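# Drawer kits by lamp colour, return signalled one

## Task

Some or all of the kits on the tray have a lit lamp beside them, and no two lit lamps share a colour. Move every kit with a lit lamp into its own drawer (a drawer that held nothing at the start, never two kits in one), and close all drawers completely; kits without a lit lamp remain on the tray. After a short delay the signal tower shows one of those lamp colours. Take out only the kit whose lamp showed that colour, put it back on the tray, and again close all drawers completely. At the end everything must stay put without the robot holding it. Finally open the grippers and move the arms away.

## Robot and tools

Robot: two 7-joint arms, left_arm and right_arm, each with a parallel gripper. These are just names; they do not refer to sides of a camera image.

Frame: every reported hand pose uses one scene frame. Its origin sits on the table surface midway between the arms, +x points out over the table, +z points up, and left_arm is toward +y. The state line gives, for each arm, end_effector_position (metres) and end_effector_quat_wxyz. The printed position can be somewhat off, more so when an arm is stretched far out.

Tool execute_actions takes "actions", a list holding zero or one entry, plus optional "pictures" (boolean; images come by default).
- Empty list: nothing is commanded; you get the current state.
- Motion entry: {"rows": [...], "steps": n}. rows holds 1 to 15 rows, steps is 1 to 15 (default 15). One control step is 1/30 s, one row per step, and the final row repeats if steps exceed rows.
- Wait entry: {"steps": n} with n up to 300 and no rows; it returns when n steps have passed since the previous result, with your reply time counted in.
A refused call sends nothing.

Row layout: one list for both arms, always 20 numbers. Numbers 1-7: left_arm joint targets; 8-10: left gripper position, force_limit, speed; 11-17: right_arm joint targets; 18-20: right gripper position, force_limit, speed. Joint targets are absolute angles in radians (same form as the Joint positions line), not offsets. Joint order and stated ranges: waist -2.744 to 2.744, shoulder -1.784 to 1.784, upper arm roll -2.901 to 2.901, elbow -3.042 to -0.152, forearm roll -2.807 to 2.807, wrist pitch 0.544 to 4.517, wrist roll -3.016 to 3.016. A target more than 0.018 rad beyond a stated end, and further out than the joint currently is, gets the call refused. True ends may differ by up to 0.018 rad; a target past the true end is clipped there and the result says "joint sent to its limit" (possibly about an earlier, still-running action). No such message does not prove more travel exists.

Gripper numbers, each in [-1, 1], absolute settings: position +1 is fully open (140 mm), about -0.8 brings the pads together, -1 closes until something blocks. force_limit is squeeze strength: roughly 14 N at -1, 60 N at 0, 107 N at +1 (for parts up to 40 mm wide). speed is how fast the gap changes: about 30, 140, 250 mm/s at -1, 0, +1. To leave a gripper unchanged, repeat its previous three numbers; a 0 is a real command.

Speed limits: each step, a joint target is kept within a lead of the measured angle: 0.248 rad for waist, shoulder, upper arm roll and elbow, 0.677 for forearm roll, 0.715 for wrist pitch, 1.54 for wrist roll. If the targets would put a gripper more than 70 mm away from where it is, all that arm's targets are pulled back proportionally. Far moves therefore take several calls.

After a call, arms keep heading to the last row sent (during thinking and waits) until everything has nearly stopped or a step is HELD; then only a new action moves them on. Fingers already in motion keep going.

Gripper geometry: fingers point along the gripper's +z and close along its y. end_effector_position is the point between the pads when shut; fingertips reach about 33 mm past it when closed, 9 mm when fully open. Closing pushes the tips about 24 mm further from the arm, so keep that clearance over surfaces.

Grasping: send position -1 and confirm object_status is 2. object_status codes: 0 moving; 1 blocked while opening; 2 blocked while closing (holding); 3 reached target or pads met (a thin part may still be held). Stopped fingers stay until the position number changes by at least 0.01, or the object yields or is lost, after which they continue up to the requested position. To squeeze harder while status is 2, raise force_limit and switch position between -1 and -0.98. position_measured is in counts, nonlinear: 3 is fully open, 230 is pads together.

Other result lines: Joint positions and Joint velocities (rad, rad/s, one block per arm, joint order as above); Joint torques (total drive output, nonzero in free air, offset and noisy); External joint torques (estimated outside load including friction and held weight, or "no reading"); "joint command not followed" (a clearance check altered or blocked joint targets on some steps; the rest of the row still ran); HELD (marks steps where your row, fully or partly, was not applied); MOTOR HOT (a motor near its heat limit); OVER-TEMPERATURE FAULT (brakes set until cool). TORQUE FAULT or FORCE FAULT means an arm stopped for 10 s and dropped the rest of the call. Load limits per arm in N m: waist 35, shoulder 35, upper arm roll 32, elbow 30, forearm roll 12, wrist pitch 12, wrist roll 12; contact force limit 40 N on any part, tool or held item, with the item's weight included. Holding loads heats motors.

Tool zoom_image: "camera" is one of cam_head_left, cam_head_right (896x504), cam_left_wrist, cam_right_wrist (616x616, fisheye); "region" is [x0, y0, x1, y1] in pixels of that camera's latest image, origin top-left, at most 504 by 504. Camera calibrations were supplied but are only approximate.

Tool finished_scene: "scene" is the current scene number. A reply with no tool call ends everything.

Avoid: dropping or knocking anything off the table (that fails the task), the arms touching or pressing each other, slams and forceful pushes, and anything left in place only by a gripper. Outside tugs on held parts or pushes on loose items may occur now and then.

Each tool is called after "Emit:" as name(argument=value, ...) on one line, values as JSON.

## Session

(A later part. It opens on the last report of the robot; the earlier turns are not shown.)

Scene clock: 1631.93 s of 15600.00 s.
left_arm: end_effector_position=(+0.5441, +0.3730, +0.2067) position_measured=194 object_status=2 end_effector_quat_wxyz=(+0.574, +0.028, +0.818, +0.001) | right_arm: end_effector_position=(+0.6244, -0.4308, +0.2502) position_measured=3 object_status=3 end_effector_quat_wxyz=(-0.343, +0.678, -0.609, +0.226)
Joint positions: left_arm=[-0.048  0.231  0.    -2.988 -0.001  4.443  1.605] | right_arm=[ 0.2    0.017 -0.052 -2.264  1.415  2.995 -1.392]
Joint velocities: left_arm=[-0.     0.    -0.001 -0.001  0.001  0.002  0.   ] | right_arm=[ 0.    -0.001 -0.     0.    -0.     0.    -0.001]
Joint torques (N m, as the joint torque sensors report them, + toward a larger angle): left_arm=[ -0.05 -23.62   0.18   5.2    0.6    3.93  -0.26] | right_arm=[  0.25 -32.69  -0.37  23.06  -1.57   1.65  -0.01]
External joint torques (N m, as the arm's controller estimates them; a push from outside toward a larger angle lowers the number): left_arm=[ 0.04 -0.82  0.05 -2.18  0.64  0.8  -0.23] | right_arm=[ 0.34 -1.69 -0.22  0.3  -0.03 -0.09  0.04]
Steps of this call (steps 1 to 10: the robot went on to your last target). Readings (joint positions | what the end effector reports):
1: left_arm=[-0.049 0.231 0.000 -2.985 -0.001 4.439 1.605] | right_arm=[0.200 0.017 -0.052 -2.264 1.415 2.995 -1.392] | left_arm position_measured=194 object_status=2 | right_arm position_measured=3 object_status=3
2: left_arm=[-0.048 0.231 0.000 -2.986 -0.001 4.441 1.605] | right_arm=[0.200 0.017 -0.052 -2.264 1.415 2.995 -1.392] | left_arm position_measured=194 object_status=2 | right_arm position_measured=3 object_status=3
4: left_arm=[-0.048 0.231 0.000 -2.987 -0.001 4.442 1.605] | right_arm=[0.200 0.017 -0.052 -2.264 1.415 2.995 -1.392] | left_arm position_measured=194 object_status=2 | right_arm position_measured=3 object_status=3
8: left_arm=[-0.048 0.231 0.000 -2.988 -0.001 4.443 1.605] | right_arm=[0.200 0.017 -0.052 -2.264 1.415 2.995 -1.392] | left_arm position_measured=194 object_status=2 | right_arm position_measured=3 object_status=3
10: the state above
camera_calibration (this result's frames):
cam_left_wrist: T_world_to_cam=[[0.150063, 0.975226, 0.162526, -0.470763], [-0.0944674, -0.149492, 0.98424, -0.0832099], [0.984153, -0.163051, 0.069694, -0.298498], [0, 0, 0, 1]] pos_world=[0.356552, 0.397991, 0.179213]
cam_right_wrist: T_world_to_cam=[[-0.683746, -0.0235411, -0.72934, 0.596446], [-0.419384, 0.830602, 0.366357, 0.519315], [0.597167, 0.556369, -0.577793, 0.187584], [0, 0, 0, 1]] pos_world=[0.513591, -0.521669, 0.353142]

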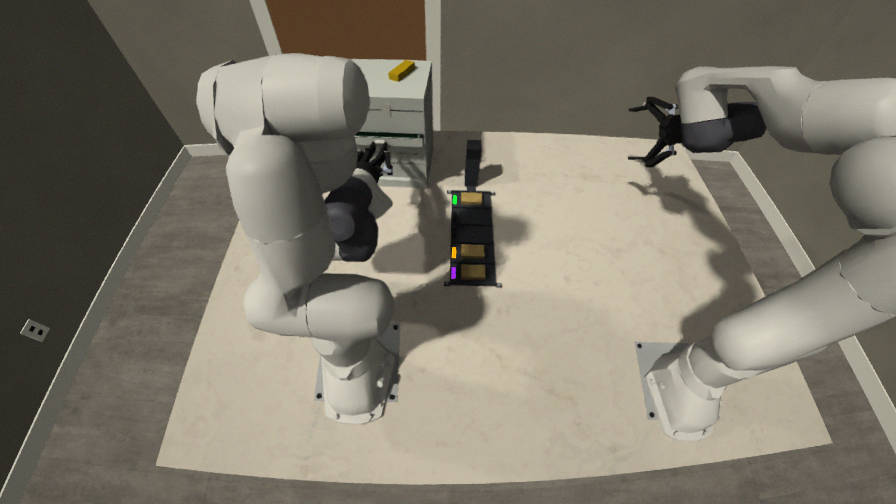

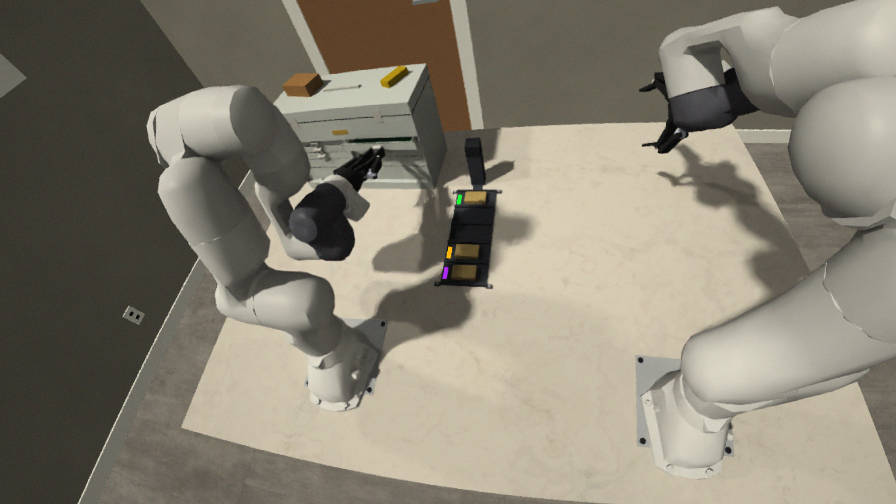

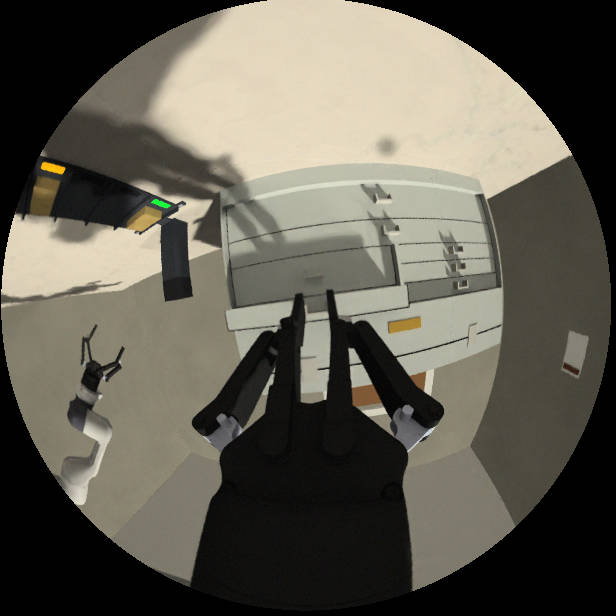

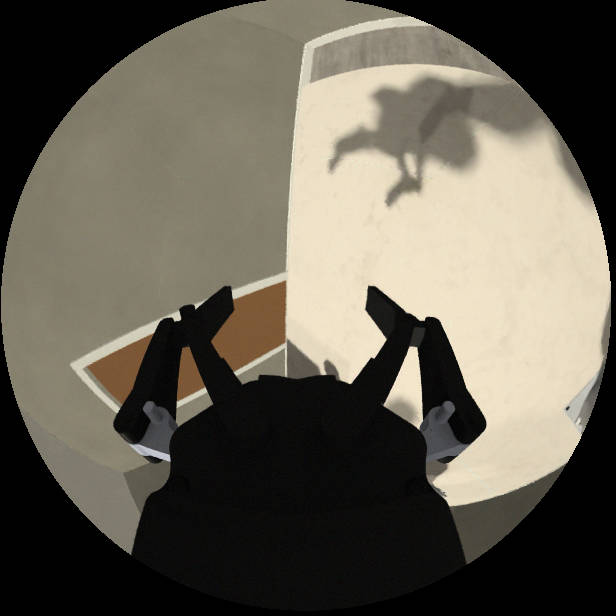

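Emit:
execute_actions(actions=[{"rows":[[-0.048,0.231,0,-2.99,0,4.445,1.6,0.2,0,0.3,0.2,0.017,-0.05,-2.264,1.415,2.995,-1.392,1,0,0],[-0.048,0.231,0,-2.99,0,4.445,1.6,0.2,0,0.3,0.2,0.017,-0.05,-2.264,1.415,2.995,-1.392,1,0,0],[-0.048,0.231,0,-2.99,0,4.445,1.6,0.2,0,0.3,0.2,0.017,-0.05,-2.264,1.415,2.995,-1.392,1,0,0],[-0.048,0.231,0,-2.99,0,4.445,1.6,0.2,0,0.3,0.2,0.017,-0.05,-2.264,1.415,2.995,-1.392,1,0,0],[-0.048,0.231,0,-2.99,0,4.445,1.6,0.2,0,0.3,0.2,0.017,-0.05,-2.264,1.415,2.995,-1.392,1,0,0],[-0.048,0.231,0,-2.99,0,4.445,1.6,0.2,0,0.3,0.2,0.017,-0.05,-2.264,1.415,2.995,-1.392,1,0,0],[-0.048,0.231,0,-2.99,0,4.445,1.6,0.2,0,0.3,0.2,0.017,-0.05,-2.264,1.415,2.995,-1.392,1,0,0],[-0.048,0.231,0,-2.99,0,4.445,1.6,0.2,0,0.3,0.2,0.017,-0.05,-2.264,1.415,2.995,-1.392,1,0,0],[-0.048,0.231,0,-3.02,0,4.0,1.6,0.2,0,0.3,0.2,0.017,-0.05,-2.264,1.415,2.995,-1.392,1,0,0]],"steps":15}], pictures=false)

Emit:
execute_actions(actions=[{"rows":[[-0.048,0.231,0,-3.02,0,3.9,1.6,-0.2,0,0,0.2,0.017,-0.05,-2.264,1.415,2.995,-1.392,1,0,0],[-0.048,0.2,0,-3.02,0,3.8,1.6,-0.2,0,0,0.2,0.017,-0.05,-2.264,1.415,2.995,-1.392,1,0,0],[-0.048,0.15,0,-3.02,0,3.7,1.6,-0.2,0,0,0.2,0.017,-0.05,-2.264,1.415,2.995,-1.392,1,0,0],[-0.048,0.1,0,-3.02,0,3.6,1.6,-0.2,0,0,0.2,0.017,-0.05,-2.264,1.415,2.995,-1.392,1,0,0],[-0.048,0.05,0,-3.02,0,3.53,1.6,-0.2,0,0,0.2,0.017,-0.05,-2.264,1.415,2.995,-1.392,1,0,0],[-0.048,0.0,0,-3.02,0,3.46,1.6,-0.2,0,0,0.2,0.017,-0.05,-2.264,1.415,2.995,-1.392,1,0,0],[-0.048,-0.05,0,-3.02,0,3.4,1.6,-0.2,0,0,0.2,0.017,-0.05,-2.264,1.415,2.995,-1.392,1,0,0],[-0.048,-0.1,0,-3.02,0,3.34,1.6,-0.2,0,0,0.2,0.017,-0.05,-2.264,1.415,2.995,-1.392,1,0,0],[-0.048,-0.15,0,-3.02,0,3.28,1.6,-0.2,0,0,0.2,0.017,-0.05,-2.264,1.415,2.995,-1.392,1,0,0],[-0.048,-0.2,0,-3.02,0,3.22,1.6,-0.2,0,0,0.2,0.017,-0.05,-2.264,1.415,2.995,-1.392,1,0,0],[-0.048,-0.25,0,-3.0,0,3.16,1.6,-0.2,0,0,0.2,0.017,-0.05,-2.264,1.415,2.995,-1.392,1,0,0],[-0.048,-0.3,0,-2.98,0,3.1,1.6,-0.2,0,0,0.2,0.017,-0.05,-2.264,1.415,2.995,-1.392,1,0,0],[-0.048,-0.36,0,-2.96,0,3.04,1.6,-0.2,0,0,0.2,0.017,-0.05,-2.264,1.415,2.995,-1.392,1,0,0],[-0.048,-0.42,0,-2.94,0,3.035,1.6,-0.2,0,0,0.2,0.017,-0.05,-2.264,1.415,2.995,-1.392,1,0,0],[-0.048,-0.474,0,-2.92,0,3.035,1.6,-0.2,0,0,0.2,0.017,-0.05,-2.264,1.415,2.995,-1.392,1,0,0]],"steps":15}], pictures=false)

Emit:
execute_actions(actions=[{"steps":12}], pictures=false)

Emit:
execute_actions(actions=[{"rows":[[-0.048,-0.474,0,-2.8655,0,3.035,1.6,-0.2,0,0,0.2,0.017,-0.05,-2.264,1.415,2.995,-1.392,1,0,0]],"steps":15}])

Scene clock: 1686.90 s of 15600.00 s.
left_arm: end_effector_position=(+0.5185, +0.3739, +0.1237) position_measured=104 object_status=0 end_effector_quat_wxyz=(+0.466, +0.030, +0.885, +0.001) | right_arm: end_effector_position=(+0.6244, -0.4308, +0.2502) position_measured=3 object_status=3 end_effector_quat_wxyz=(-0.343, +0.678, -0.609, +0.226)
Joint positions: left_arm=[-0.048  0.23   0.    -3.011 -0.001  4.209  1.605] | right_arm=[ 0.2    0.017 -0.052 -2.264  1.415  2.995 -1.392]
Joint velocities: left_arm=[ 0.001  0.004  0.001 -0.08   0.001 -0.977  0.   ] | right_arm=[ 0.    -0.001 -0.001  0.002 -0.001  0.    -0.001]
Joint torques (N m, as the joint torque sensors report them, + toward a larger angle): left_arm=[ -0.01 -21.63   0.63   6.13   0.49   3.08  -0.13] | right_arm=[ -0.04 -32.34  -0.1   23.21  -1.54   1.66   0.08]
External joint torques (N m, as the arm's controller estimates them; a push from outside toward a larger angle lowers the number): left_arm=[-0.04  0.91  0.39 -1.47  0.58 -0.75 -0.11] | right_arm=[ 0.03 -1.38  0.03  0.48 -0.01 -0.07  0.12]
Steps of this call (steps 1 to 15: the robot went on to your last target; steps 16 to 90: nothing new was sent; then 51.47 s passed at rest; steps 91 to 105: all 15 steps of this action). Readings (joint positions | what the end effector reports):
91: left_arm=[-0.048 0.231 0.000 -2.989 -0.001 4.443 1.605] | right_arm=[0.200 0.017 -0.052 -2.264 1.415 2.995 -1.392] | left_arm position_measured=194 object_status=0 | right_arm position_measured=3 object_status=3
92: left_arm=[-0.048 0.231 0.000 -2.989 -0.001 4.443 1.605] | right_arm=[0.200 0.017 -0.052 -2.264 1.415 2.995 -1.392] | left_arm position_measured=192 object_status=0 | right_arm position_measured=3 object_status=3
94: left_arm=[-0.048 0.231 0.000 -2.989 -0.001 4.443 1.605] | right_arm=[0.200 0.017 -0.052 -2.264 1.415 2.995 -1.392] | left_arm position_measured=167 object_status=0 | right_arm position_measured=3 object_status=3
98: left_arm=[-0.048 0.231 0.000 -2.989 -0.001 4.443 1.605] | right_arm=[0.200 0.017 -0.052 -2.264 1.415 2.995 -1.392] | left_arm position_measured=129 object_status=0 | right_arm position_measured=3 object_status=3
105: the state above

Scene clock: 1687.40 s of 15600.00 s.
left_arm: end_effector_position=(+0.5031, +0.3740, +0.1638) position_measured=154 object_status=3 end_effector_quat_wxyz=(+0.311, +0.032, +0.950, -0.000) | right_arm: end_effector_position=(+0.6244, -0.4308, +0.2502) position_measured=3 object_status=3 end_effector_quat_wxyz=(-0.343, +0.678, -0.609, +0.226)
Joint positions: left_arm=[-0.048 -0.351  0.    -2.963 -0.001  3.245  1.605] | right_arm=[ 0.2    0.017 -0.052 -2.264  1.415  2.995 -1.392]
Joint velocities: left_arm=[ 0.001 -1.615  0.001  0.551 -0.001 -1.232 -0.   ] | right_arm=[-0.001  0.     0.     0.001  0.002  0.    -0.   ]
Joint torques (N m, as the joint torque sensors report them, + toward a larger angle): left_arm=[-0.39 -9.   -0.01 17.29  0.86  2.42 -0.18] | right_arm=[  0.1  -32.54  -0.2   22.95  -1.53   1.59   0.03]
External joint torques (N m, as the arm's controller estimates them; a push from outside toward a larger angle lowers the number): left_arm=[-0.38 -1.4   0.33  0.35  0.44 -0.8  -0.17] | right_arm=[ 0.1  -1.61 -0.14  0.27  0.   -0.14  0.07]
Steps of this call (steps 1 to 15: all 15 steps of this action). Readings (joint positions | what the end effector reports):
1: left_arm=[-0.048 0.230 0.000 -3.013 -0.001 4.173 1.605] | right_arm=[0.200 0.017 -0.052 -2.264 1.415 2.995 -1.392] | left_arm position_measured=104 object_status=0 | right_arm position_measured=3 object_status=3
2: left_arm=[-0.048 0.226 0.000 -3.014 -0.001 4.131 1.605] | right_arm=[0.200 0.017 -0.052 -2.264 1.415 2.995 -1.392] | left_arm position_measured=110 object_status=0 | right_arm position_measured=3 object_status=3
4: left_arm=[-0.048 0.192 0.000 -3.018 -0.001 4.018 1.605] | right_arm=[0.200 0.017 -0.052 -2.264 1.415 2.995 -1.392] | left_arm position_measured=125 object_status=0 | right_arm position_measured=3 object_status=3
8: left_arm=[-0.048 0.013 0.000 -3.021 -0.001 3.704 1.605] | right_arm=[0.200 0.017 -0.052 -2.264 1.415 2.995 -1.392] | left_arm position_measured=154 object_status=0 | right_arm position_measured=3 object_status=3
15: the state above

Scene clock: 1687.80 s of 15600.00 s.
left_arm: end_effector_position=(+0.5039, +0.3739, +0.1997) position_measured=154 object_status=3 end_effector_quat_wxyz=(+0.302, +0.032, +0.953, -0.000) | right_arm: end_effector_position=(+0.6244, -0.4308, +0.2502) position_measured=3 object_status=3 end_effector_quat_wxyz=(-0.343, +0.678, -0.609, +0.226)
Joint positions: left_arm=[-0.048 -0.472  0.    -2.919 -0.001  3.06   1.605] | right_arm=[ 0.2    0.017 -0.052 -2.264  1.415  2.995 -1.392]
Joint velocities: left_arm=[-0.     0.     0.    -0.002 -0.001 -0.125 -0.   ] | right_arm=[-0.    -0.    -0.001 -0.001 -0.001  0.001 -0.002]
Joint torques (N m, as the joint torque sensors report them, + toward a larger angle): left_arm=[ -0.63 -14.05  -0.09  20.23   1.08   2.81  -0.17] | right_arm=[  0.68 -32.57   0.16  23.17  -1.55   1.68   0.02]
External joint torques (N m, as the arm's controller estimates them; a push from outside toward a larger angle lowers the number): left_arm=[-0.62 -1.16  0.35 -1.41  0.55 -0.65 -0.16] | right_arm=[ 0.71 -1.6   0.26  0.45 -0.01 -0.06  0.06]
Steps of this call (steps 1 to 12: the robot went on to your last target). Readings (joint positions | what the end effector reports):
1: left_arm=[-0.048 -0.397 0.000 -2.945 -0.001 3.210 1.605] | right_arm=[0.200 0.017 -0.052 -2.264 1.415 2.995 -1.392] | left_arm position_measured=154 object_status=3 | right_arm position_measured=3 object_status=3
2: left_arm=[-0.048 -0.430 0.000 -2.930 -0.001 3.182 1.605] | right_arm=[0.200 0.017 -0.052 -2.264 1.415 2.995 -1.392] | left_arm position_measured=154 object_status=3 | right_arm position_measured=3 object_status=3
4: left_arm=[-0.048 -0.462 0.000 -2.917 -0.001 3.139 1.605] | right_arm=[0.200 0.017 -0.052 -2.264 1.415 2.995 -1.392] | left_arm position_measured=154 object_status=3 | right_arm position_measured=3 object_status=3
8: left_arm=[-0.048 -0.472 0.000 -2.917 -0.001 3.085 1.605] | right_arm=[0.200 0.017 -0.052 -2.264 1.415 2.995 -1.392] | left_arm position_measured=154 object_status=3 | right_arm position_measured=3 object_status=3
12: the state above

Scene clock: 1688.30 s of 15600.00 s.
left_arm: end_effector_position=(+0.5228, +0.3733, +0.2254) position_measured=154 object_status=3 end_effector_quat_wxyz=(+0.318, +0.032, +0.948, -0.000) | right_arm: end_effector_position=(+0.6244, -0.4308, +0.2502) position_measured=3 object_status=3 end_effector_quat_wxyz=(-0.343, +0.678, -0.609, +0.226)
Joint positions: left_arm=[-0.048 -0.474  0.    -2.867 -0.001  3.04   1.605] | right_arm=[ 0.2    0.017 -0.052 -2.264  1.415  2.995 -1.392]
Joint velocities: left_arm=[ 0.    -0.001  0.001  0.001  0.001 -0.007  0.001] | right_arm=[ 0.    -0.001 -0.002 -0.     0.001 -0.     0.   ]
Joint torques (N m, as the joint torque sensors report them, + toward a larger angle): left_arm=[ -0.65 -13.19  -0.12  22.42   1.08   2.92  -0.16] | right_arm=[  0.42 -32.73  -0.38  22.69  -1.53   1.66   0.08]
External joint torques (N m, as the arm's controller estimates them; a push from outside toward a larger angle lowers the number): left_arm=[-0.68  0.13  0.29  0.3   0.52 -0.48 -0.15] | right_arm=[ 0.51 -1.71 -0.23 -0.07  0.01 -0.08  0.12]
Steps of this call (steps 1 to 15: all 15 steps of this action). Readings (joint positions | what the end effector reports):
1: left_arm=[-0.048 -0.470 0.000 -2.910 -0.001 3.053 1.605] | right_arm=[0.200 0.017 -0.052 -2.264 1.415 2.995 -1.392] | left_arm position_measured=154 object_status=3 | right_arm position_measured=3 object_status=3
2: left_arm=[-0.048 -0.470 0.000 -2.897 -0.001 3.050 1.605] | right_arm=[0.200 0.017 -0.052 -2.264 1.415 2.995 -1.392] | left_arm position_measured=154 object_status=3 | right_arm position_measured=3 object_status=3
4: left_arm=[-0.048 -0.472 0.000 -2.877 -0.001 3.048 1.605] | right_arm=[0.200 0.017 -0.052 -2.264 1.415 2.995 -1.392] | left_arm position_measured=154 object_status=3 | right_arm position_measured=3 object_status=3
8: left_arm=[-0.048 -0.474 0.000 -2.867 -0.001 3.044 1.605] | right_arm=[0.200 0.017 -0.052 -2.264 1.415 2.995 -1.392] | left_arm position_measured=154 object_status=3 | right_arm position_measured=3 object_status=3
15: the state above
camera_calibration (this result's frames):
cam_left_wrist: T_world_to_cam=[[0.219786, 0.972987, 0.070648, -0.485832], [0.456188, -0.16652, 0.874165, -0.360261], [0.862315, -0.159901, -0.480463, -0.0922704], [0, 0, 0, 1]] pos_world=[0.350692, 0.397964, 0.304918]
cam_right_wrist: T_world_to_cam=[[-0.683746, -0.0235412, -0.72934, 0.596445], [-0.419384, 0.830602, 0.366357, 0.519315], [0.597167, 0.556369, -0.577794, 0.187584], [0, 0, 0, 1]] pos_world=[0.513591, -0.521669, 0.353142]

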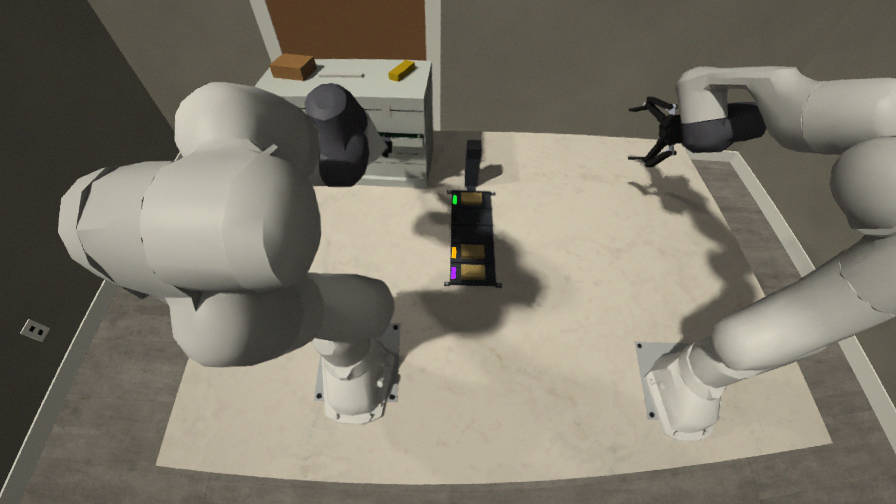

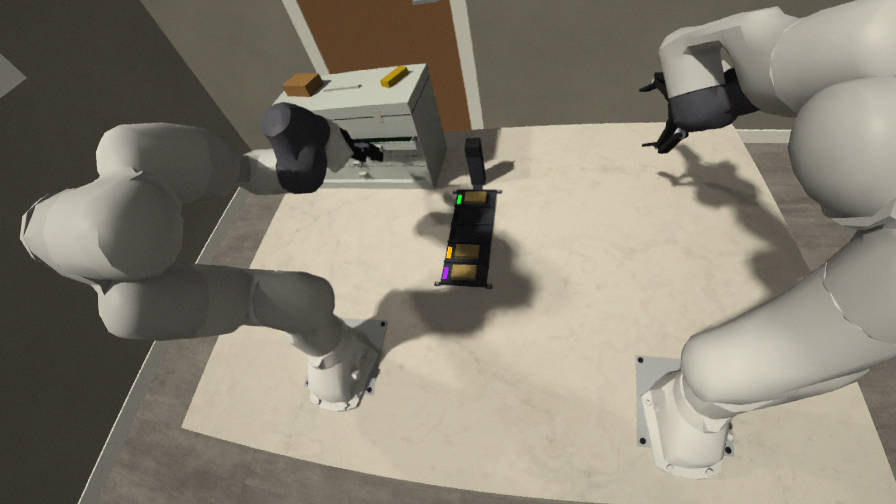

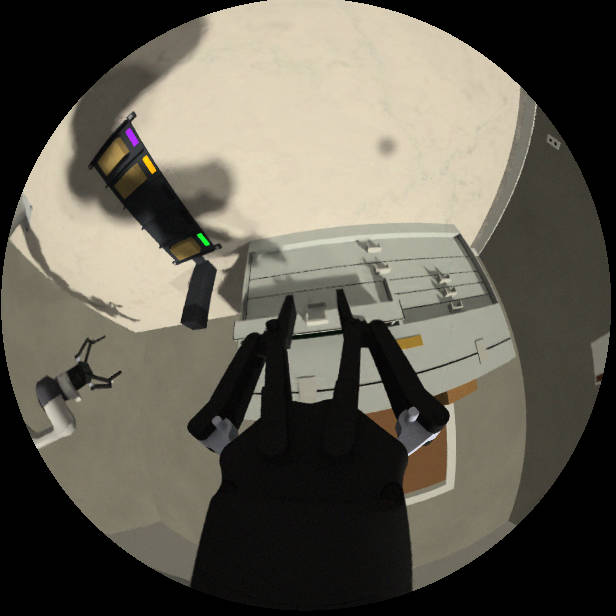

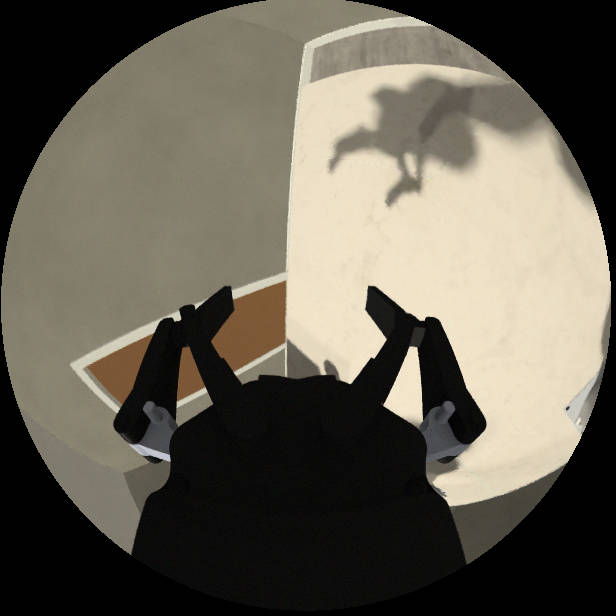

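Emit:
execute_actions(actions=[{"rows":[[-0.051,-0.456,0,-2.851,0,3.048,1.6,-0.2,0,0,0.2,0.017,-0.05,-2.264,1.415,2.995,-1.392,1,0,0],[-0.051,-0.438,0,-2.836,0,3.052,1.6,-0.2,0,0,0.2,0.017,-0.05,-2.264,1.415,2.995,-1.392,1,0,0],[-0.051,-0.42,0,-2.821,0,3.055,1.6,-0.2,0,0,0.2,0.017,-0.05,-2.264,1.415,2.995,-1.392,1,0,0],[-0.051,-0.402,0,-2.806,0,3.058,1.6,-0.2,0,0,0.2,0.017,-0.05,-2.264,1.415,2.995,-1.392,1,0,0],[-0.051,-0.384,0,-2.791,0,3.06,1.6,-0.2,0,0,0.2,0.017,-0.05,-2.264,1.415,2.995,-1.392,1,0,0],[-0.051,-0.366,0,-2.776,0,3.06,1.6,-0.2,0,0,0.2,0.017,-0.05,-2.264,1.415,2.995,-1.392,1,0,0]],"steps":15}], pictures=false)

Emit:
execute_actions(actions=[{"rows":[[-0.051,-0.366,0,-2.776,0,3.06,1.6,-1,0,-0.5,0.2,0.017,-0.05,-2.264,1.415,2.995,-1.392,1,0,0]],"steps":15}], pictures=false)

Emit:
execute_actions(actions=[{"steps":5}], pictures=false)

Scene clock: 1706.67 s of 15600.00 s.
left_arm: end_effector_position=(+0.5525, +0.3723, +0.2253) position_measured=154 object_status=3 end_effector_quat_wxyz=(+0.317, +0.032, +0.948, -0.000) | right_arm: end_effector_position=(+0.6244, -0.4308, +0.2502) position_measured=3 object_status=3 end_effector_quat_wxyz=(-0.343, +0.678, -0.609, +0.226)
Joint positions: left_arm=[-0.048 -0.368  0.    -2.778 -0.001  3.055  1.605] | right_arm=[ 0.2    0.017 -0.052 -2.264  1.415  2.995 -1.392]
Joint velocities: left_arm=[-0.001  0.005  0.     0.008 -0.     0.007 -0.001] | right_arm=[ 0.     0.    -0.002  0.001  0.001  0.    -0.   ]
Joint torques (N m, as the joint torque sensors report them, + toward a larger angle): left_arm=[ -2.78 -15.31   0.11  21.98   1.09   4.12  -0.12] | right_arm=[  0.27 -32.73  -0.37  23.2   -1.56   1.61  -0.02]
External joint torques (N m, as the arm's controller estimates them; a push from outside toward a larger angle lowers the number): left_arm=[-2.77  1.39  0.46  0.23  0.54  0.75 -0.11] | right_arm=[ 0.24 -1.72 -0.33  0.44 -0.01 -0.12  0.02]
Steps of this call (steps 1 to 15: the robot went on to your last target; steps 16 to 90: nothing new was sent; then 14.87 s passed at rest; steps 91 to 105: all 15 steps of this action). Readings (joint positions | what the end effector reports):
91: left_arm=[-0.048 -0.470 0.000 -2.864 -0.001 3.040 1.605] | right_arm=[0.200 0.017 -0.052 -2.264 1.415 2.995 -1.392] | left_arm position_measured=154 object_status=3 | right_arm position_measured=3 object_status=3
92: left_arm=[-0.048 -0.462 0.000 -2.856 -0.001 3.041 1.605] | right_arm=[0.200 0.017 -0.052 -2.264 1.415 2.995 -1.392] | left_arm position_measured=154 object_status=3 | right_arm position_measured=3 object_status=3
94: left_arm=[-0.048 -0.436 0.000 -2.834 -0.001 3.045 1.605] | right_arm=[0.200 0.017 -0.052 -2.264 1.415 2.995 -1.392] | left_arm position_measured=154 object_status=3 | right_arm position_measured=3 object_status=3
98: left_arm=[-0.048 -0.382 0.000 -2.789 -0.001 3.051 1.605] | right_arm=[0.200 0.017 -0.052 -2.264 1.415 2.995 -1.392] | left_arm position_measured=154 object_status=3 | right_arm position_measured=3 object_status=3
105: the state above

Scene clock: 1707.17 s of 15600.00 s.
left_arm: end_effector_position=(+0.5530, +0.3698, +0.2260) position_measured=193 object_status=2 end_effector_quat_wxyz=(+0.318, +0.034, +0.948, -0.001) | right_arm: end_effector_position=(+0.6244, -0.4308, +0.2502) position_measured=3 object_status=3 end_effector_quat_wxyz=(-0.343, +0.678, -0.609, +0.226)
Joint positions: left_arm=[-0.052 -0.368 -0.001 -2.777 -0.001  3.056  1.605] | right_arm=[ 0.2    0.017 -0.052 -2.264  1.415  2.995 -1.392]
Joint velocities: left_arm=[-0.001 -0.001  0.    -0.001  0.001 -0.    -0.001] | right_arm=[-0.    -0.    -0.    -0.001 -0.    -0.    -0.001]
Joint torques (N m, as the joint torque sensors report them, + toward a larger angle): left_arm=[  0.01 -15.22   1.06  22.02   0.95   4.22  -0.25] | right_arm=[  0.3  -32.67   0.09  22.77  -1.49   1.6    0.03]
External joint torques (N m, as the arm's controller estimates them; a push from outside toward a larger angle lowers the number): left_arm=[ 0.04  1.55  1.41  0.12  0.39  0.82 -0.23] | right_arm=[ 0.26 -1.85  0.11  0.16  0.04 -0.12  0.08]
Steps of this call (steps 1 to 15: all 15 steps of this action). Readings (joint positions | what the end effector reports):
1: left_arm=[-0.048 -0.368 0.000 -2.778 -0.001 3.055 1.605] | right_arm=[0.200 0.017 -0.052 -2.264 1.415 2.995 -1.392] | left_arm position_measured=154 object_status=0 | right_arm position_measured=3 object_status=3
2: left_arm=[-0.048 -0.368 0.000 -2.778 -0.001 3.055 1.605] | right_arm=[0.200 0.017 -0.052 -2.264 1.415 2.995 -1.392] | left_arm position_measured=158 object_status=0 | right_arm position_measured=3 object_status=3
4: left_arm=[-0.048 -0.368 0.000 -2.778 -0.001 3.055 1.605] | right_arm=[0.200 0.017 -0.052 -2.264 1.415 2.995 -1.392] | left_arm position_measured=167 object_status=0 | right_arm position_measured=3 object_status=3
8: left_arm=[-0.052 -0.368 -0.001 -2.777 -0.001 3.056 1.605] | right_arm=[0.200 0.017 -0.052 -2.264 1.415 2.995 -1.392] | left_arm position_measured=186 object_status=0 | right_arm position_measured=3 object_status=3
15: the state above

Scene clock: 1707.33 s of 15600.00 s.
left_arm: end_effector_position=(+0.5530, +0.3698, +0.2260) position_measured=193 object_status=2 end_effector_quat_wxyz=(+0.318, +0.034, +0.948, -0.001) | right_arm: end_effector_position=(+0.6244, -0.4308, +0.2502) position_measured=3 object_status=3 end_effector_quat_wxyz=(-0.343, +0.678, -0.609, +0.226)
Joint positions: left_arm=[-0.052 -0.368 -0.001 -2.777 -0.001  3.056  1.605] | right_arm=[ 0.2    0.017 -0.052 -2.264  1.415  2.995 -1.392]
Joint velocities: left_arm=[ 0.001  0.    -0.001 -0.    -0.002  0.     0.001] | right_arm=[ 0.002  0.001 -0.    -0.001  0.    -0.     0.001]
Joint torques (N m, as the joint torque sensors report them, + toward a larger angle): left_arm=[ -0.74 -15.1    1.12  22.18   0.95   4.17  -0.2 ] | right_arm=[  0.26 -32.66   0.08  23.01  -1.53   1.62   0.03]
External joint torques (N m, as the arm's controller estimates them; a push from outside toward a larger angle lowers the number): left_arm=[-0.74  1.65  1.45  0.3   0.4   0.77 -0.19] | right_arm=[ 0.21 -1.85  0.09  0.4   0.   -0.1   0.07]
Steps of this call (steps 1 to 5: the robot went on to your last target). Readings (joint positions | what the end effector reports):
1: left_arm=[-0.052 -0.368 -0.001 -2.777 -0.001 3.056 1.605] | right_arm=[0.200 0.017 -0.052 -2.264 1.415 2.995 -1.392] | left_arm position_measured=193 object_status=2 | right_arm position_measured=3 object_status=3
2: left_arm=[-0.052 -0.368 -0.001 -2.777 -0.001 3.056 1.605] | right_arm=[0.200 0.017 -0.052 -2.264 1.415 2.995 -1.392] | left_arm position_measured=193 object_status=2 | right_arm position_measured=3 object_status=3
4: left_arm=[-0.052 -0.368 -0.001 -2.777 -0.001 3.056 1.605] | right_arm=[0.200 0.017 -0.052 -2.264 1.415 2.995 -1.392] | left_arm position_measured=193 object_status=2 | right_arm position_measured=3 object_status=3
5: the state above

Emit:
execute_actions(actions=[{"rows":[[-0.051,-0.385,0,-2.792,0,3.047,1.6,-1,0,-0.5,0.2,0.017,-0.05,-2.264,1.415,2.995,-1.392,1,0,0],[-0.051,-0.402,0,-2.807,0,3.043,1.6,-1,0,-0.5,0.2,0.017,-0.05,-2.264,1.415,2.995,-1.392,1,0,0],[-0.051,-0.42,0,-2.821,0,3.04,1.6,-1,0,-0.5,0.2,0.017,-0.05,-2.264,1.415,2.995,-1.392,1,0,0],[-0.051,-0.438,0,-2.836,0,3.036,1.6,-1,0,-0.5,0.2,0.017,-0.05,-2.264,1.415,2.995,-1.392,1,0,0],[-0.05,-0.456,0,-2.851,0,3.031,1.6,-1,0,-0.5,0.2,0.017,-0.05,-2.264,1.415,2.995,-1.392,1,0,0],[-0.05,-0.474,0,-2.8655,0,3.026,1.6,-1,0,-0.5,0.2,0.017,-0.05,-2.264,1.415,2.995,-1.392,1,0,0],[-0.05,-0.493,0,-2.88,0,3.02,1.6,-1,0,-0.5,0.2,0.017,-0.05,-2.264,1.415,2.995,-1.392,1,0,0],[-0.05,-0.513,0,-2.895,0,3.014,1.6,-1,0,-0.5,0.2,0.017,-0.05,-2.264,1.415,2.995,-1.392,1,0,0],[-0.049,-0.533,0,-2.91,0,3.008,1.6,-1,0,-0.5,0.2,0.017,-0.05,-2.264,1.415,2.995,-1.392,1,0,0],[-0.049,-0.553,0,-2.9245,0,3.001,1.6,-1,0,-0.5,0.2,0.017,-0.05,-2.264,1.415,2.995,-1.392,1,0,0],[-0.049,-0.574,0,-2.939,0,2.994,1.6,-1,0,-0.5,0.2,0.017,-0.05,-2.264,1.415,2.995,-1.392,1,0,0],[-0.048,-0.595,0,-2.953,0,2.987,1.6,-1,0,-0.5,0.2,0.017,-0.05,-2.264,1.415,2.995,-1.392,1,0,0],[-0.048,-0.617,0,-2.968,0,2.983,1.6,-1,0,-0.5,0.2,0.017,-0.05,-2.264,1.415,2.995,-1.392,1,0,0],[-0.048,-0.639,0,-2.982,0,2.985,1.6,-1,0,-0.5,0.2,0.017,-0.05,-2.264,1.415,2.995,-1.392,1,0,0]],"steps":15}], pictures=false)

Emit:
execute_actions(actions=[{"steps":12}])

Scene clock: 1734.70 s of 15600.00 s.
left_arm: end_effector_position=(+0.4900, +0.3729, +0.2268) position_measured=193 object_status=2 end_effector_quat_wxyz=(+0.319, +0.033, +0.947, -0.000) | right_arm: end_effector_position=(+0.6244, -0.4308, +0.2502) position_measured=3 object_status=3 end_effector_quat_wxyz=(-0.343, +0.678, -0.609, +0.226)
Joint positions: left_arm=[-0.051 -0.608 -0.001 -2.962 -0.001  3.004  1.605] | right_arm=[ 0.2    0.017 -0.052 -2.264  1.415  2.995 -1.392]
Joint velocities: left_arm=[ 0.002 -0.408  0.002 -0.281 -0.001 -0.106  0.001] | right_arm=[ 0.    -0.002 -0.    -0.001  0.001  0.001  0.001]
Joint torques (N m, as the joint torque sensors report them, + toward a larger angle): left_arm=[ 0.54 -7.52  0.07 23.57  1.1   3.27 -0.12] | right_arm=[  0.29 -32.82  -0.17  22.87  -1.53   1.63   0.07]
External joint torques (N m, as the arm's controller estimates them; a push from outside toward a larger angle lowers the number): left_arm=[ 0.68 -2.09  0.77 -0.73  0.39 -0.15 -0.1 ] | right_arm=[ 0.27 -1.79 -0.13  0.13  0.01 -0.1   0.11]
Steps of this call (steps 1 to 15: the robot went on to your last target; steps 16 to 90: nothing new was sent; then 23.87 s passed at rest; steps 91 to 105: all 15 steps of this action). Readings (joint positions | what the end effector reports):
91: left_arm=[-0.052 -0.371 -0.001 -2.780 -0.001 3.056 1.605] | right_arm=[0.200 0.017 -0.052 -2.264 1.415 2.995 -1.392] | left_arm position_measured=193 object_status=2 | right_arm position_measured=3 object_status=3
92: left_arm=[-0.052 -0.379 -0.001 -2.787 -0.001 3.055 1.605] | right_arm=[0.200 0.017 -0.052 -2.264 1.415 2.995 -1.392] | left_arm position_measured=193 object_status=2 | right_arm position_measured=3 object_status=3
94: left_arm=[-0.052 -0.404 -0.001 -2.808 -0.001 3.051 1.605] | right_arm=[0.200 0.017 -0.052 -2.264 1.415 2.995 -1.392] | left_arm position_measured=193 object_status=2 | right_arm position_measured=3 object_status=3
98: left_arm=[-0.051 -0.472 -0.001 -2.863 -0.001 3.038 1.605] | right_arm=[0.200 0.017 -0.052 -2.264 1.415 2.995 -1.392] | left_arm position_measured=193 object_status=2 | right_arm position_measured=3 object_status=3
105: the state above

Scene clock: 1735.10 s of 15600.00 s.
left_arm: end_effector_position=(+0.4834, +0.3731, +0.2269) position_measured=193 object_status=2 end_effector_quat_wxyz=(+0.319, +0.033, +0.947, -0.000) | right_arm: end_effector_position=(+0.6244, -0.4308, +0.2502) position_measured=3 object_status=3 end_effector_quat_wxyz=(-0.343, +0.678, -0.609, +0.226)
Joint positions: left_arm=[-0.051 -0.637 -0.001 -2.979 -0.001  2.992  1.605] | right_arm=[ 0.2    0.017 -0.052 -2.264  1.415  2.995 -1.392]
Joint velocities: left_arm=[ 0.001 -0.002  0.001 -0.    -0.002 -0.004  0.001] | right_arm=[-0.001 -0.    -0.001 -0.002 -0.001  0.     0.002]
Joint torques (N m, as the joint torque sensors report them, + toward a larger angle): left_arm=[  0.4  -10.53   0.96  20.78   0.98   2.68  -0.24] | right_arm=[  0.05 -32.54  -0.62  23.16  -1.55   1.71   0.04]
External joint torques (N m, as the arm's controller estimates them; a push from outside toward a larger angle lowers the number): left_arm=[ 0.37 -2.14  1.47 -1.87  0.4  -0.72 -0.23] | right_arm=[ 0.14 -1.64 -0.47  0.52 -0.03 -0.03  0.08]
Steps of this call (steps 1 to 12: the robot went on to your last target). Readings (joint positions | what the end effector reports):
1: left_arm=[-0.051 -0.619 -0.001 -2.969 -0.001 3.001 1.605] | right_arm=[0.200 0.017 -0.052 -2.264 1.415 2.995 -1.392] | left_arm position_measured=193 object_status=2 | right_arm position_measured=3 object_status=3
2: left_arm=[-0.051 -0.625 -0.001 -2.973 -0.001 2.999 1.605] | right_arm=[0.200 0.017 -0.052 -2.264 1.415 2.995 -1.392] | left_arm position_measured=193 object_status=2 | right_arm position_measured=3 object_status=3
4: left_arm=[-0.051 -0.632 -0.001 -2.978 -0.001 2.996 1.605] | right_arm=[0.200 0.017 -0.052 -2.264 1.415 2.995 -1.392] | left_arm position_measured=193 object_status=2 | right_arm position_measured=3 object_status=3
8: left_arm=[-0.051 -0.636 -0.001 -2.979 -0.001 2.993 1.605] | right_arm=[0.200 0.017 -0.052 -2.264 1.415 2.995 -1.392] | left_arm position_measured=193 object_status=2 | right_arm position_measured=3 object_status=3
12: the state above
camera_calibration (this result's frames):
cam_left_wrist: T_world_to_cam=[[0.222615, 0.97227, 0.071643, -0.478461], [0.453633, -0.168352, 0.875143, -0.34194], [0.862937, -0.16232, -0.478532, -0.0574231], [0, 0, 0, 1]] pos_world=[0.311181, 0.398307, 0.306046]
cam_right_wrist: T_world_to_cam=[[-0.683746, -0.0235411, -0.72934, 0.596446], [-0.419384, 0.830602, 0.366357, 0.519315], [0.597167, 0.556369, -0.577793, 0.187584], [0, 0, 0, 1]] pos_world=[0.513591, -0.521669, 0.353142]

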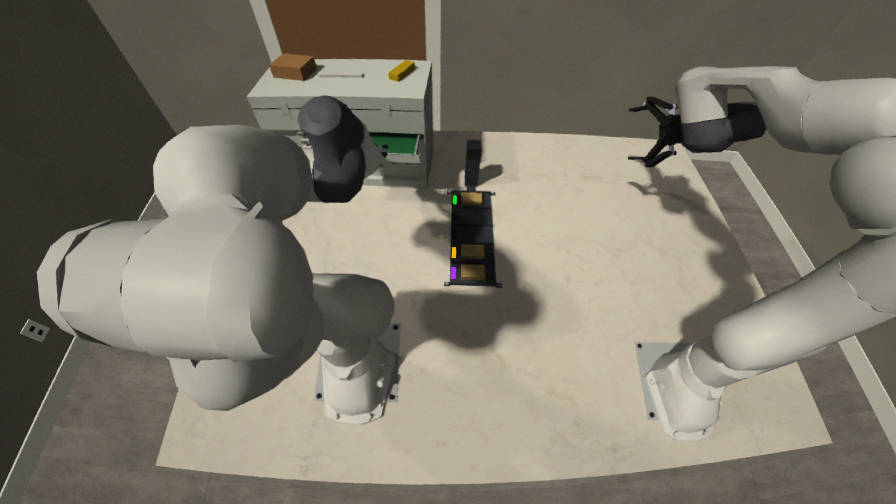

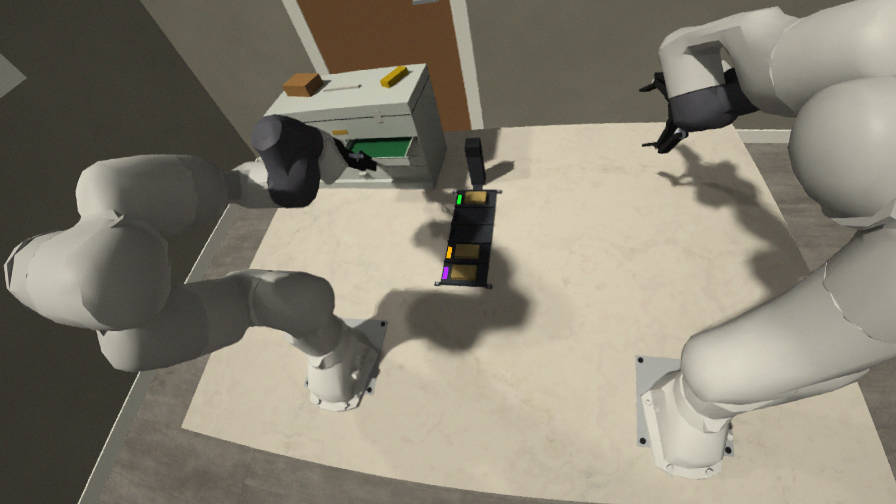

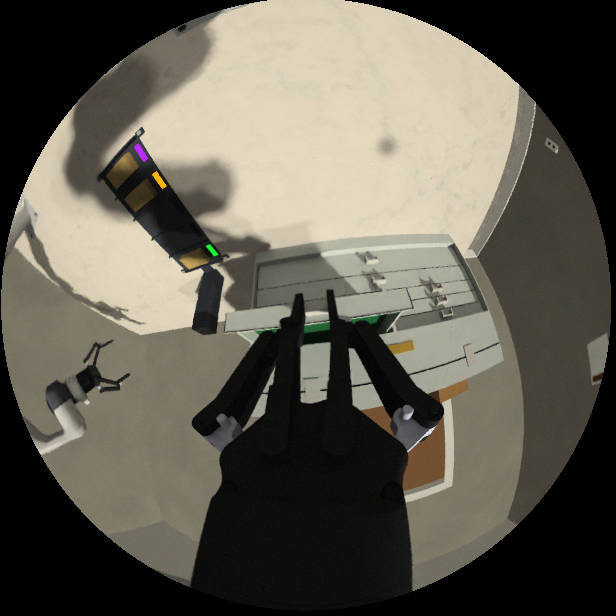

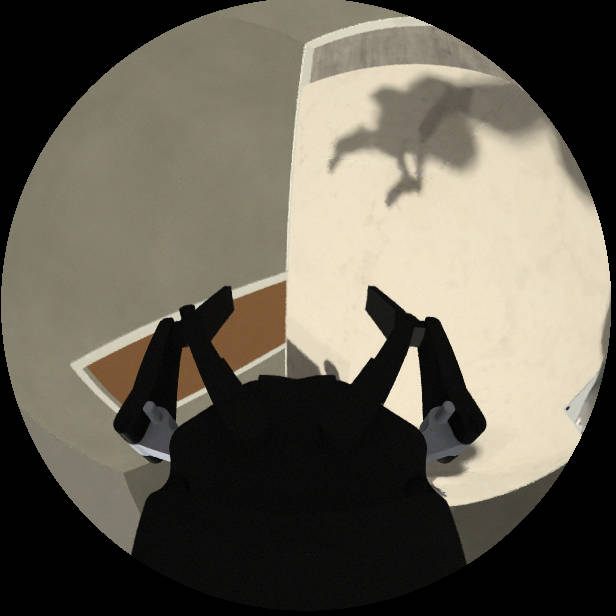

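Emit:
execute_actions(actions=[{"rows":[[-0.048,-0.639,0,-2.982,0,2.985,1.6,-0.2,0,0,0.2,0.017,-0.05,-2.264,1.415,2.995,-1.392,1,0,0]],"steps":15}])

Scene clock: 1784.97 s of 15600.00 s.
left_arm: end_effector_position=(+0.4825, +0.3732, +0.2258) position_measured=154 object_status=3 end_effector_quat_wxyz=(+0.317, +0.033, +0.948, -0.000) | right_arm: end_effector_position=(+0.6244, -0.4308, +0.2502) position_measured=3 object_status=3 end_effector_quat_wxyz=(-0.343, +0.678, -0.609, +0.226)
Joint positions: left_arm=[-0.05  -0.637 -0.001 -2.98  -0.001  2.989  1.605] | right_arm=[ 0.2    0.017 -0.052 -2.264  1.415  2.995 -1.392]
Joint velocities: left_arm=[ 0.     0.001  0.001  0.001 -0.001 -0.001 -0.001] | right_arm=[-0.001  0.001  0.    -0.001 -0.002 -0.    -0.001]
Joint torques (N m, as the joint torque sensors report them, + toward a larger angle): left_arm=[ 0.54 -9.04  0.55 21.54  1.12  2.79 -0.12] | right_arm=[  0.22 -33.02   0.04  23.06  -1.58   1.68   0.02]
External joint torques (N m, as the arm's controller estimates them; a push from outside toward a larger angle lowers the number): left_arm=[ 0.54 -0.62  1.09 -1.15  0.53 -0.62 -0.1 ] | right_arm=[ 0.2  -2.16  0.08  0.4  -0.04 -0.04  0.06]
Steps of this call (steps 1 to 30: the robot went on to your last target; steps 31 to 90: nothing new was sent; then 46.37 s passed at rest; steps 91 to 105: all 15 steps of this action). Readings (joint positions | what the end effector reports):
91: left_arm=[-0.050 -0.637 -0.001 -2.980 -0.001 2.991 1.605] | right_arm=[0.200 0.017 -0.052 -2.264 1.415 2.995 -1.392] | left_arm position_measured=193 object_status=0 | right_arm position_measured=3 object_status=3
92: left_arm=[-0.050 -0.637 -0.001 -2.980 -0.001 2.991 1.605] | right_arm=[0.200 0.017 -0.052 -2.264 1.415 2.995 -1.392] | left_arm position_measured=192 object_status=0 | right_arm position_measured=3 object_status=3
94: left_arm=[-0.050 -0.637 -0.001 -2.980 -0.001 2.990 1.605] | right_arm=[0.200 0.017 -0.052 -2.264 1.415 2.995 -1.392] | left_arm position_measured=172 object_status=0 | right_arm position_measured=3 object_status=3
98: left_arm=[-0.050 -0.637 -0.001 -2.980 -0.001 2.990 1.605] | right_arm=[0.200 0.017 -0.052 -2.264 1.415 2.995 -1.392] | left_arm position_measured=154 object_status=0 | right_arm position_measured=3 object_status=3
105: the state above
camera_calibration (this result's frames):
cam_left_wrist: T_world_to_cam=[[0.222768, 0.972279, 0.0710483, -0.478194], [0.456425, -0.168419, 0.873677, -0.341562], [0.861423, -0.162199, -0.481291, -0.0558497], [0, 0, 0, 1]] pos_world=[0.310534, 0.398354, 0.30551]
cam_right_wrist: T_world_to_cam=[[-0.683746, -0.0235411, -0.72934, 0.596446], [-0.419384, 0.830602, 0.366357, 0.519315], [0.597167, 0.556369, -0.577793, 0.187584], [0, 0, 0, 1]] pos_world=[0.513591, -0.521669, 0.353142]

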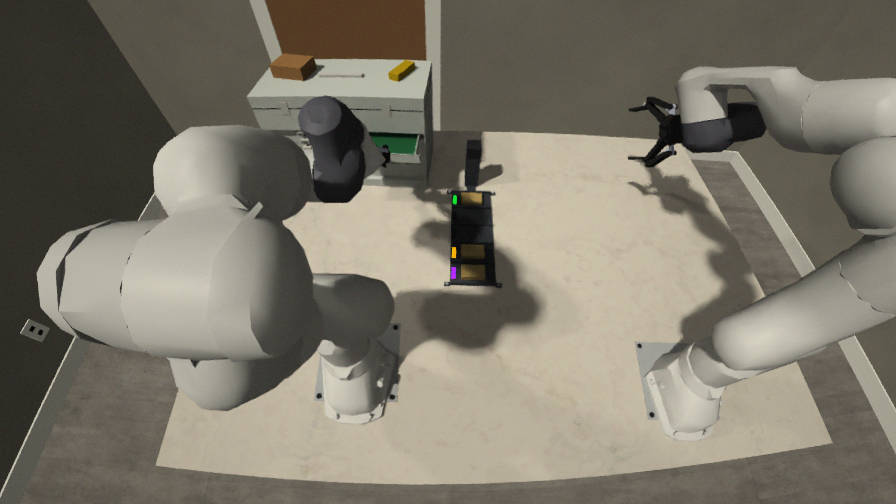

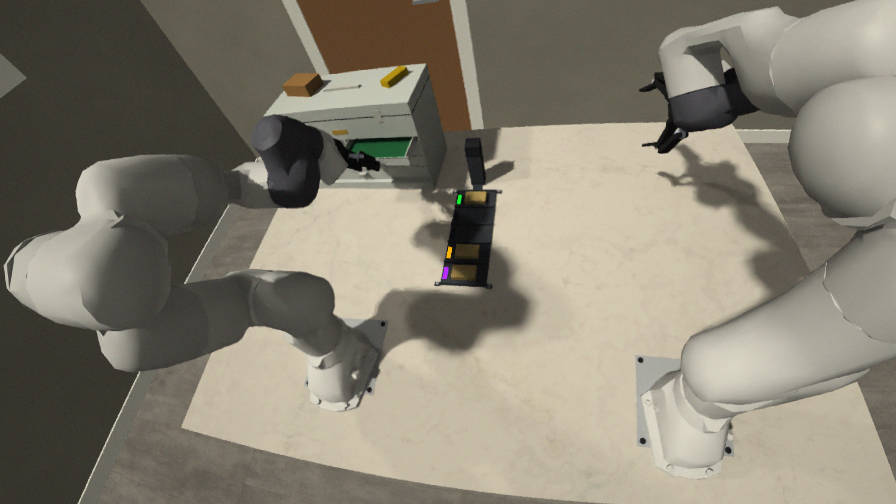

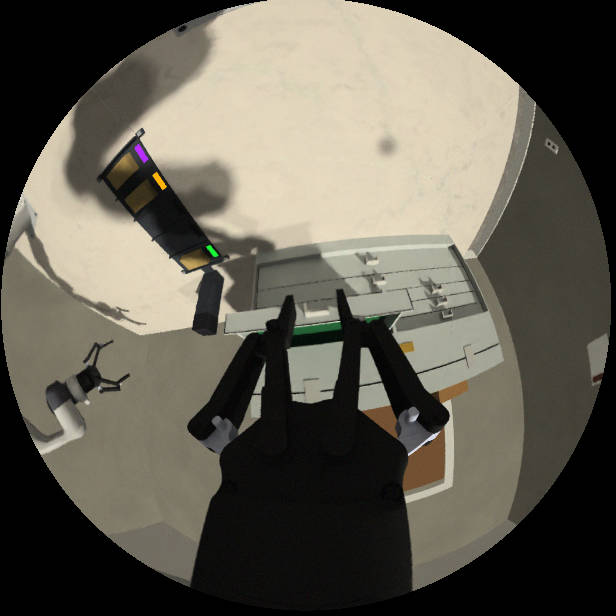

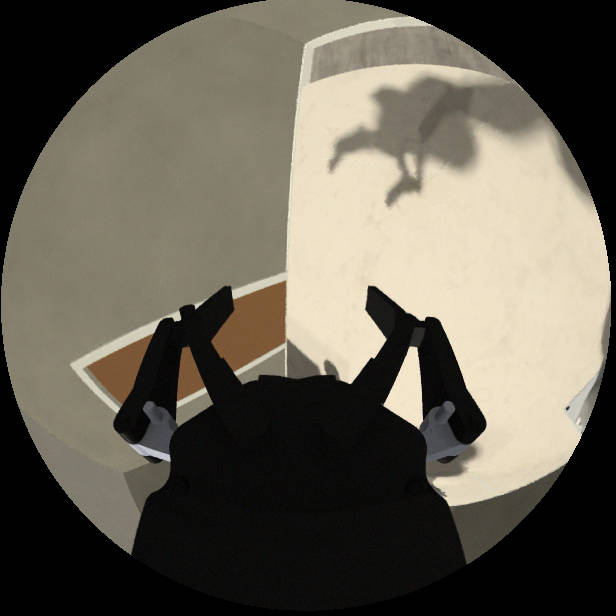

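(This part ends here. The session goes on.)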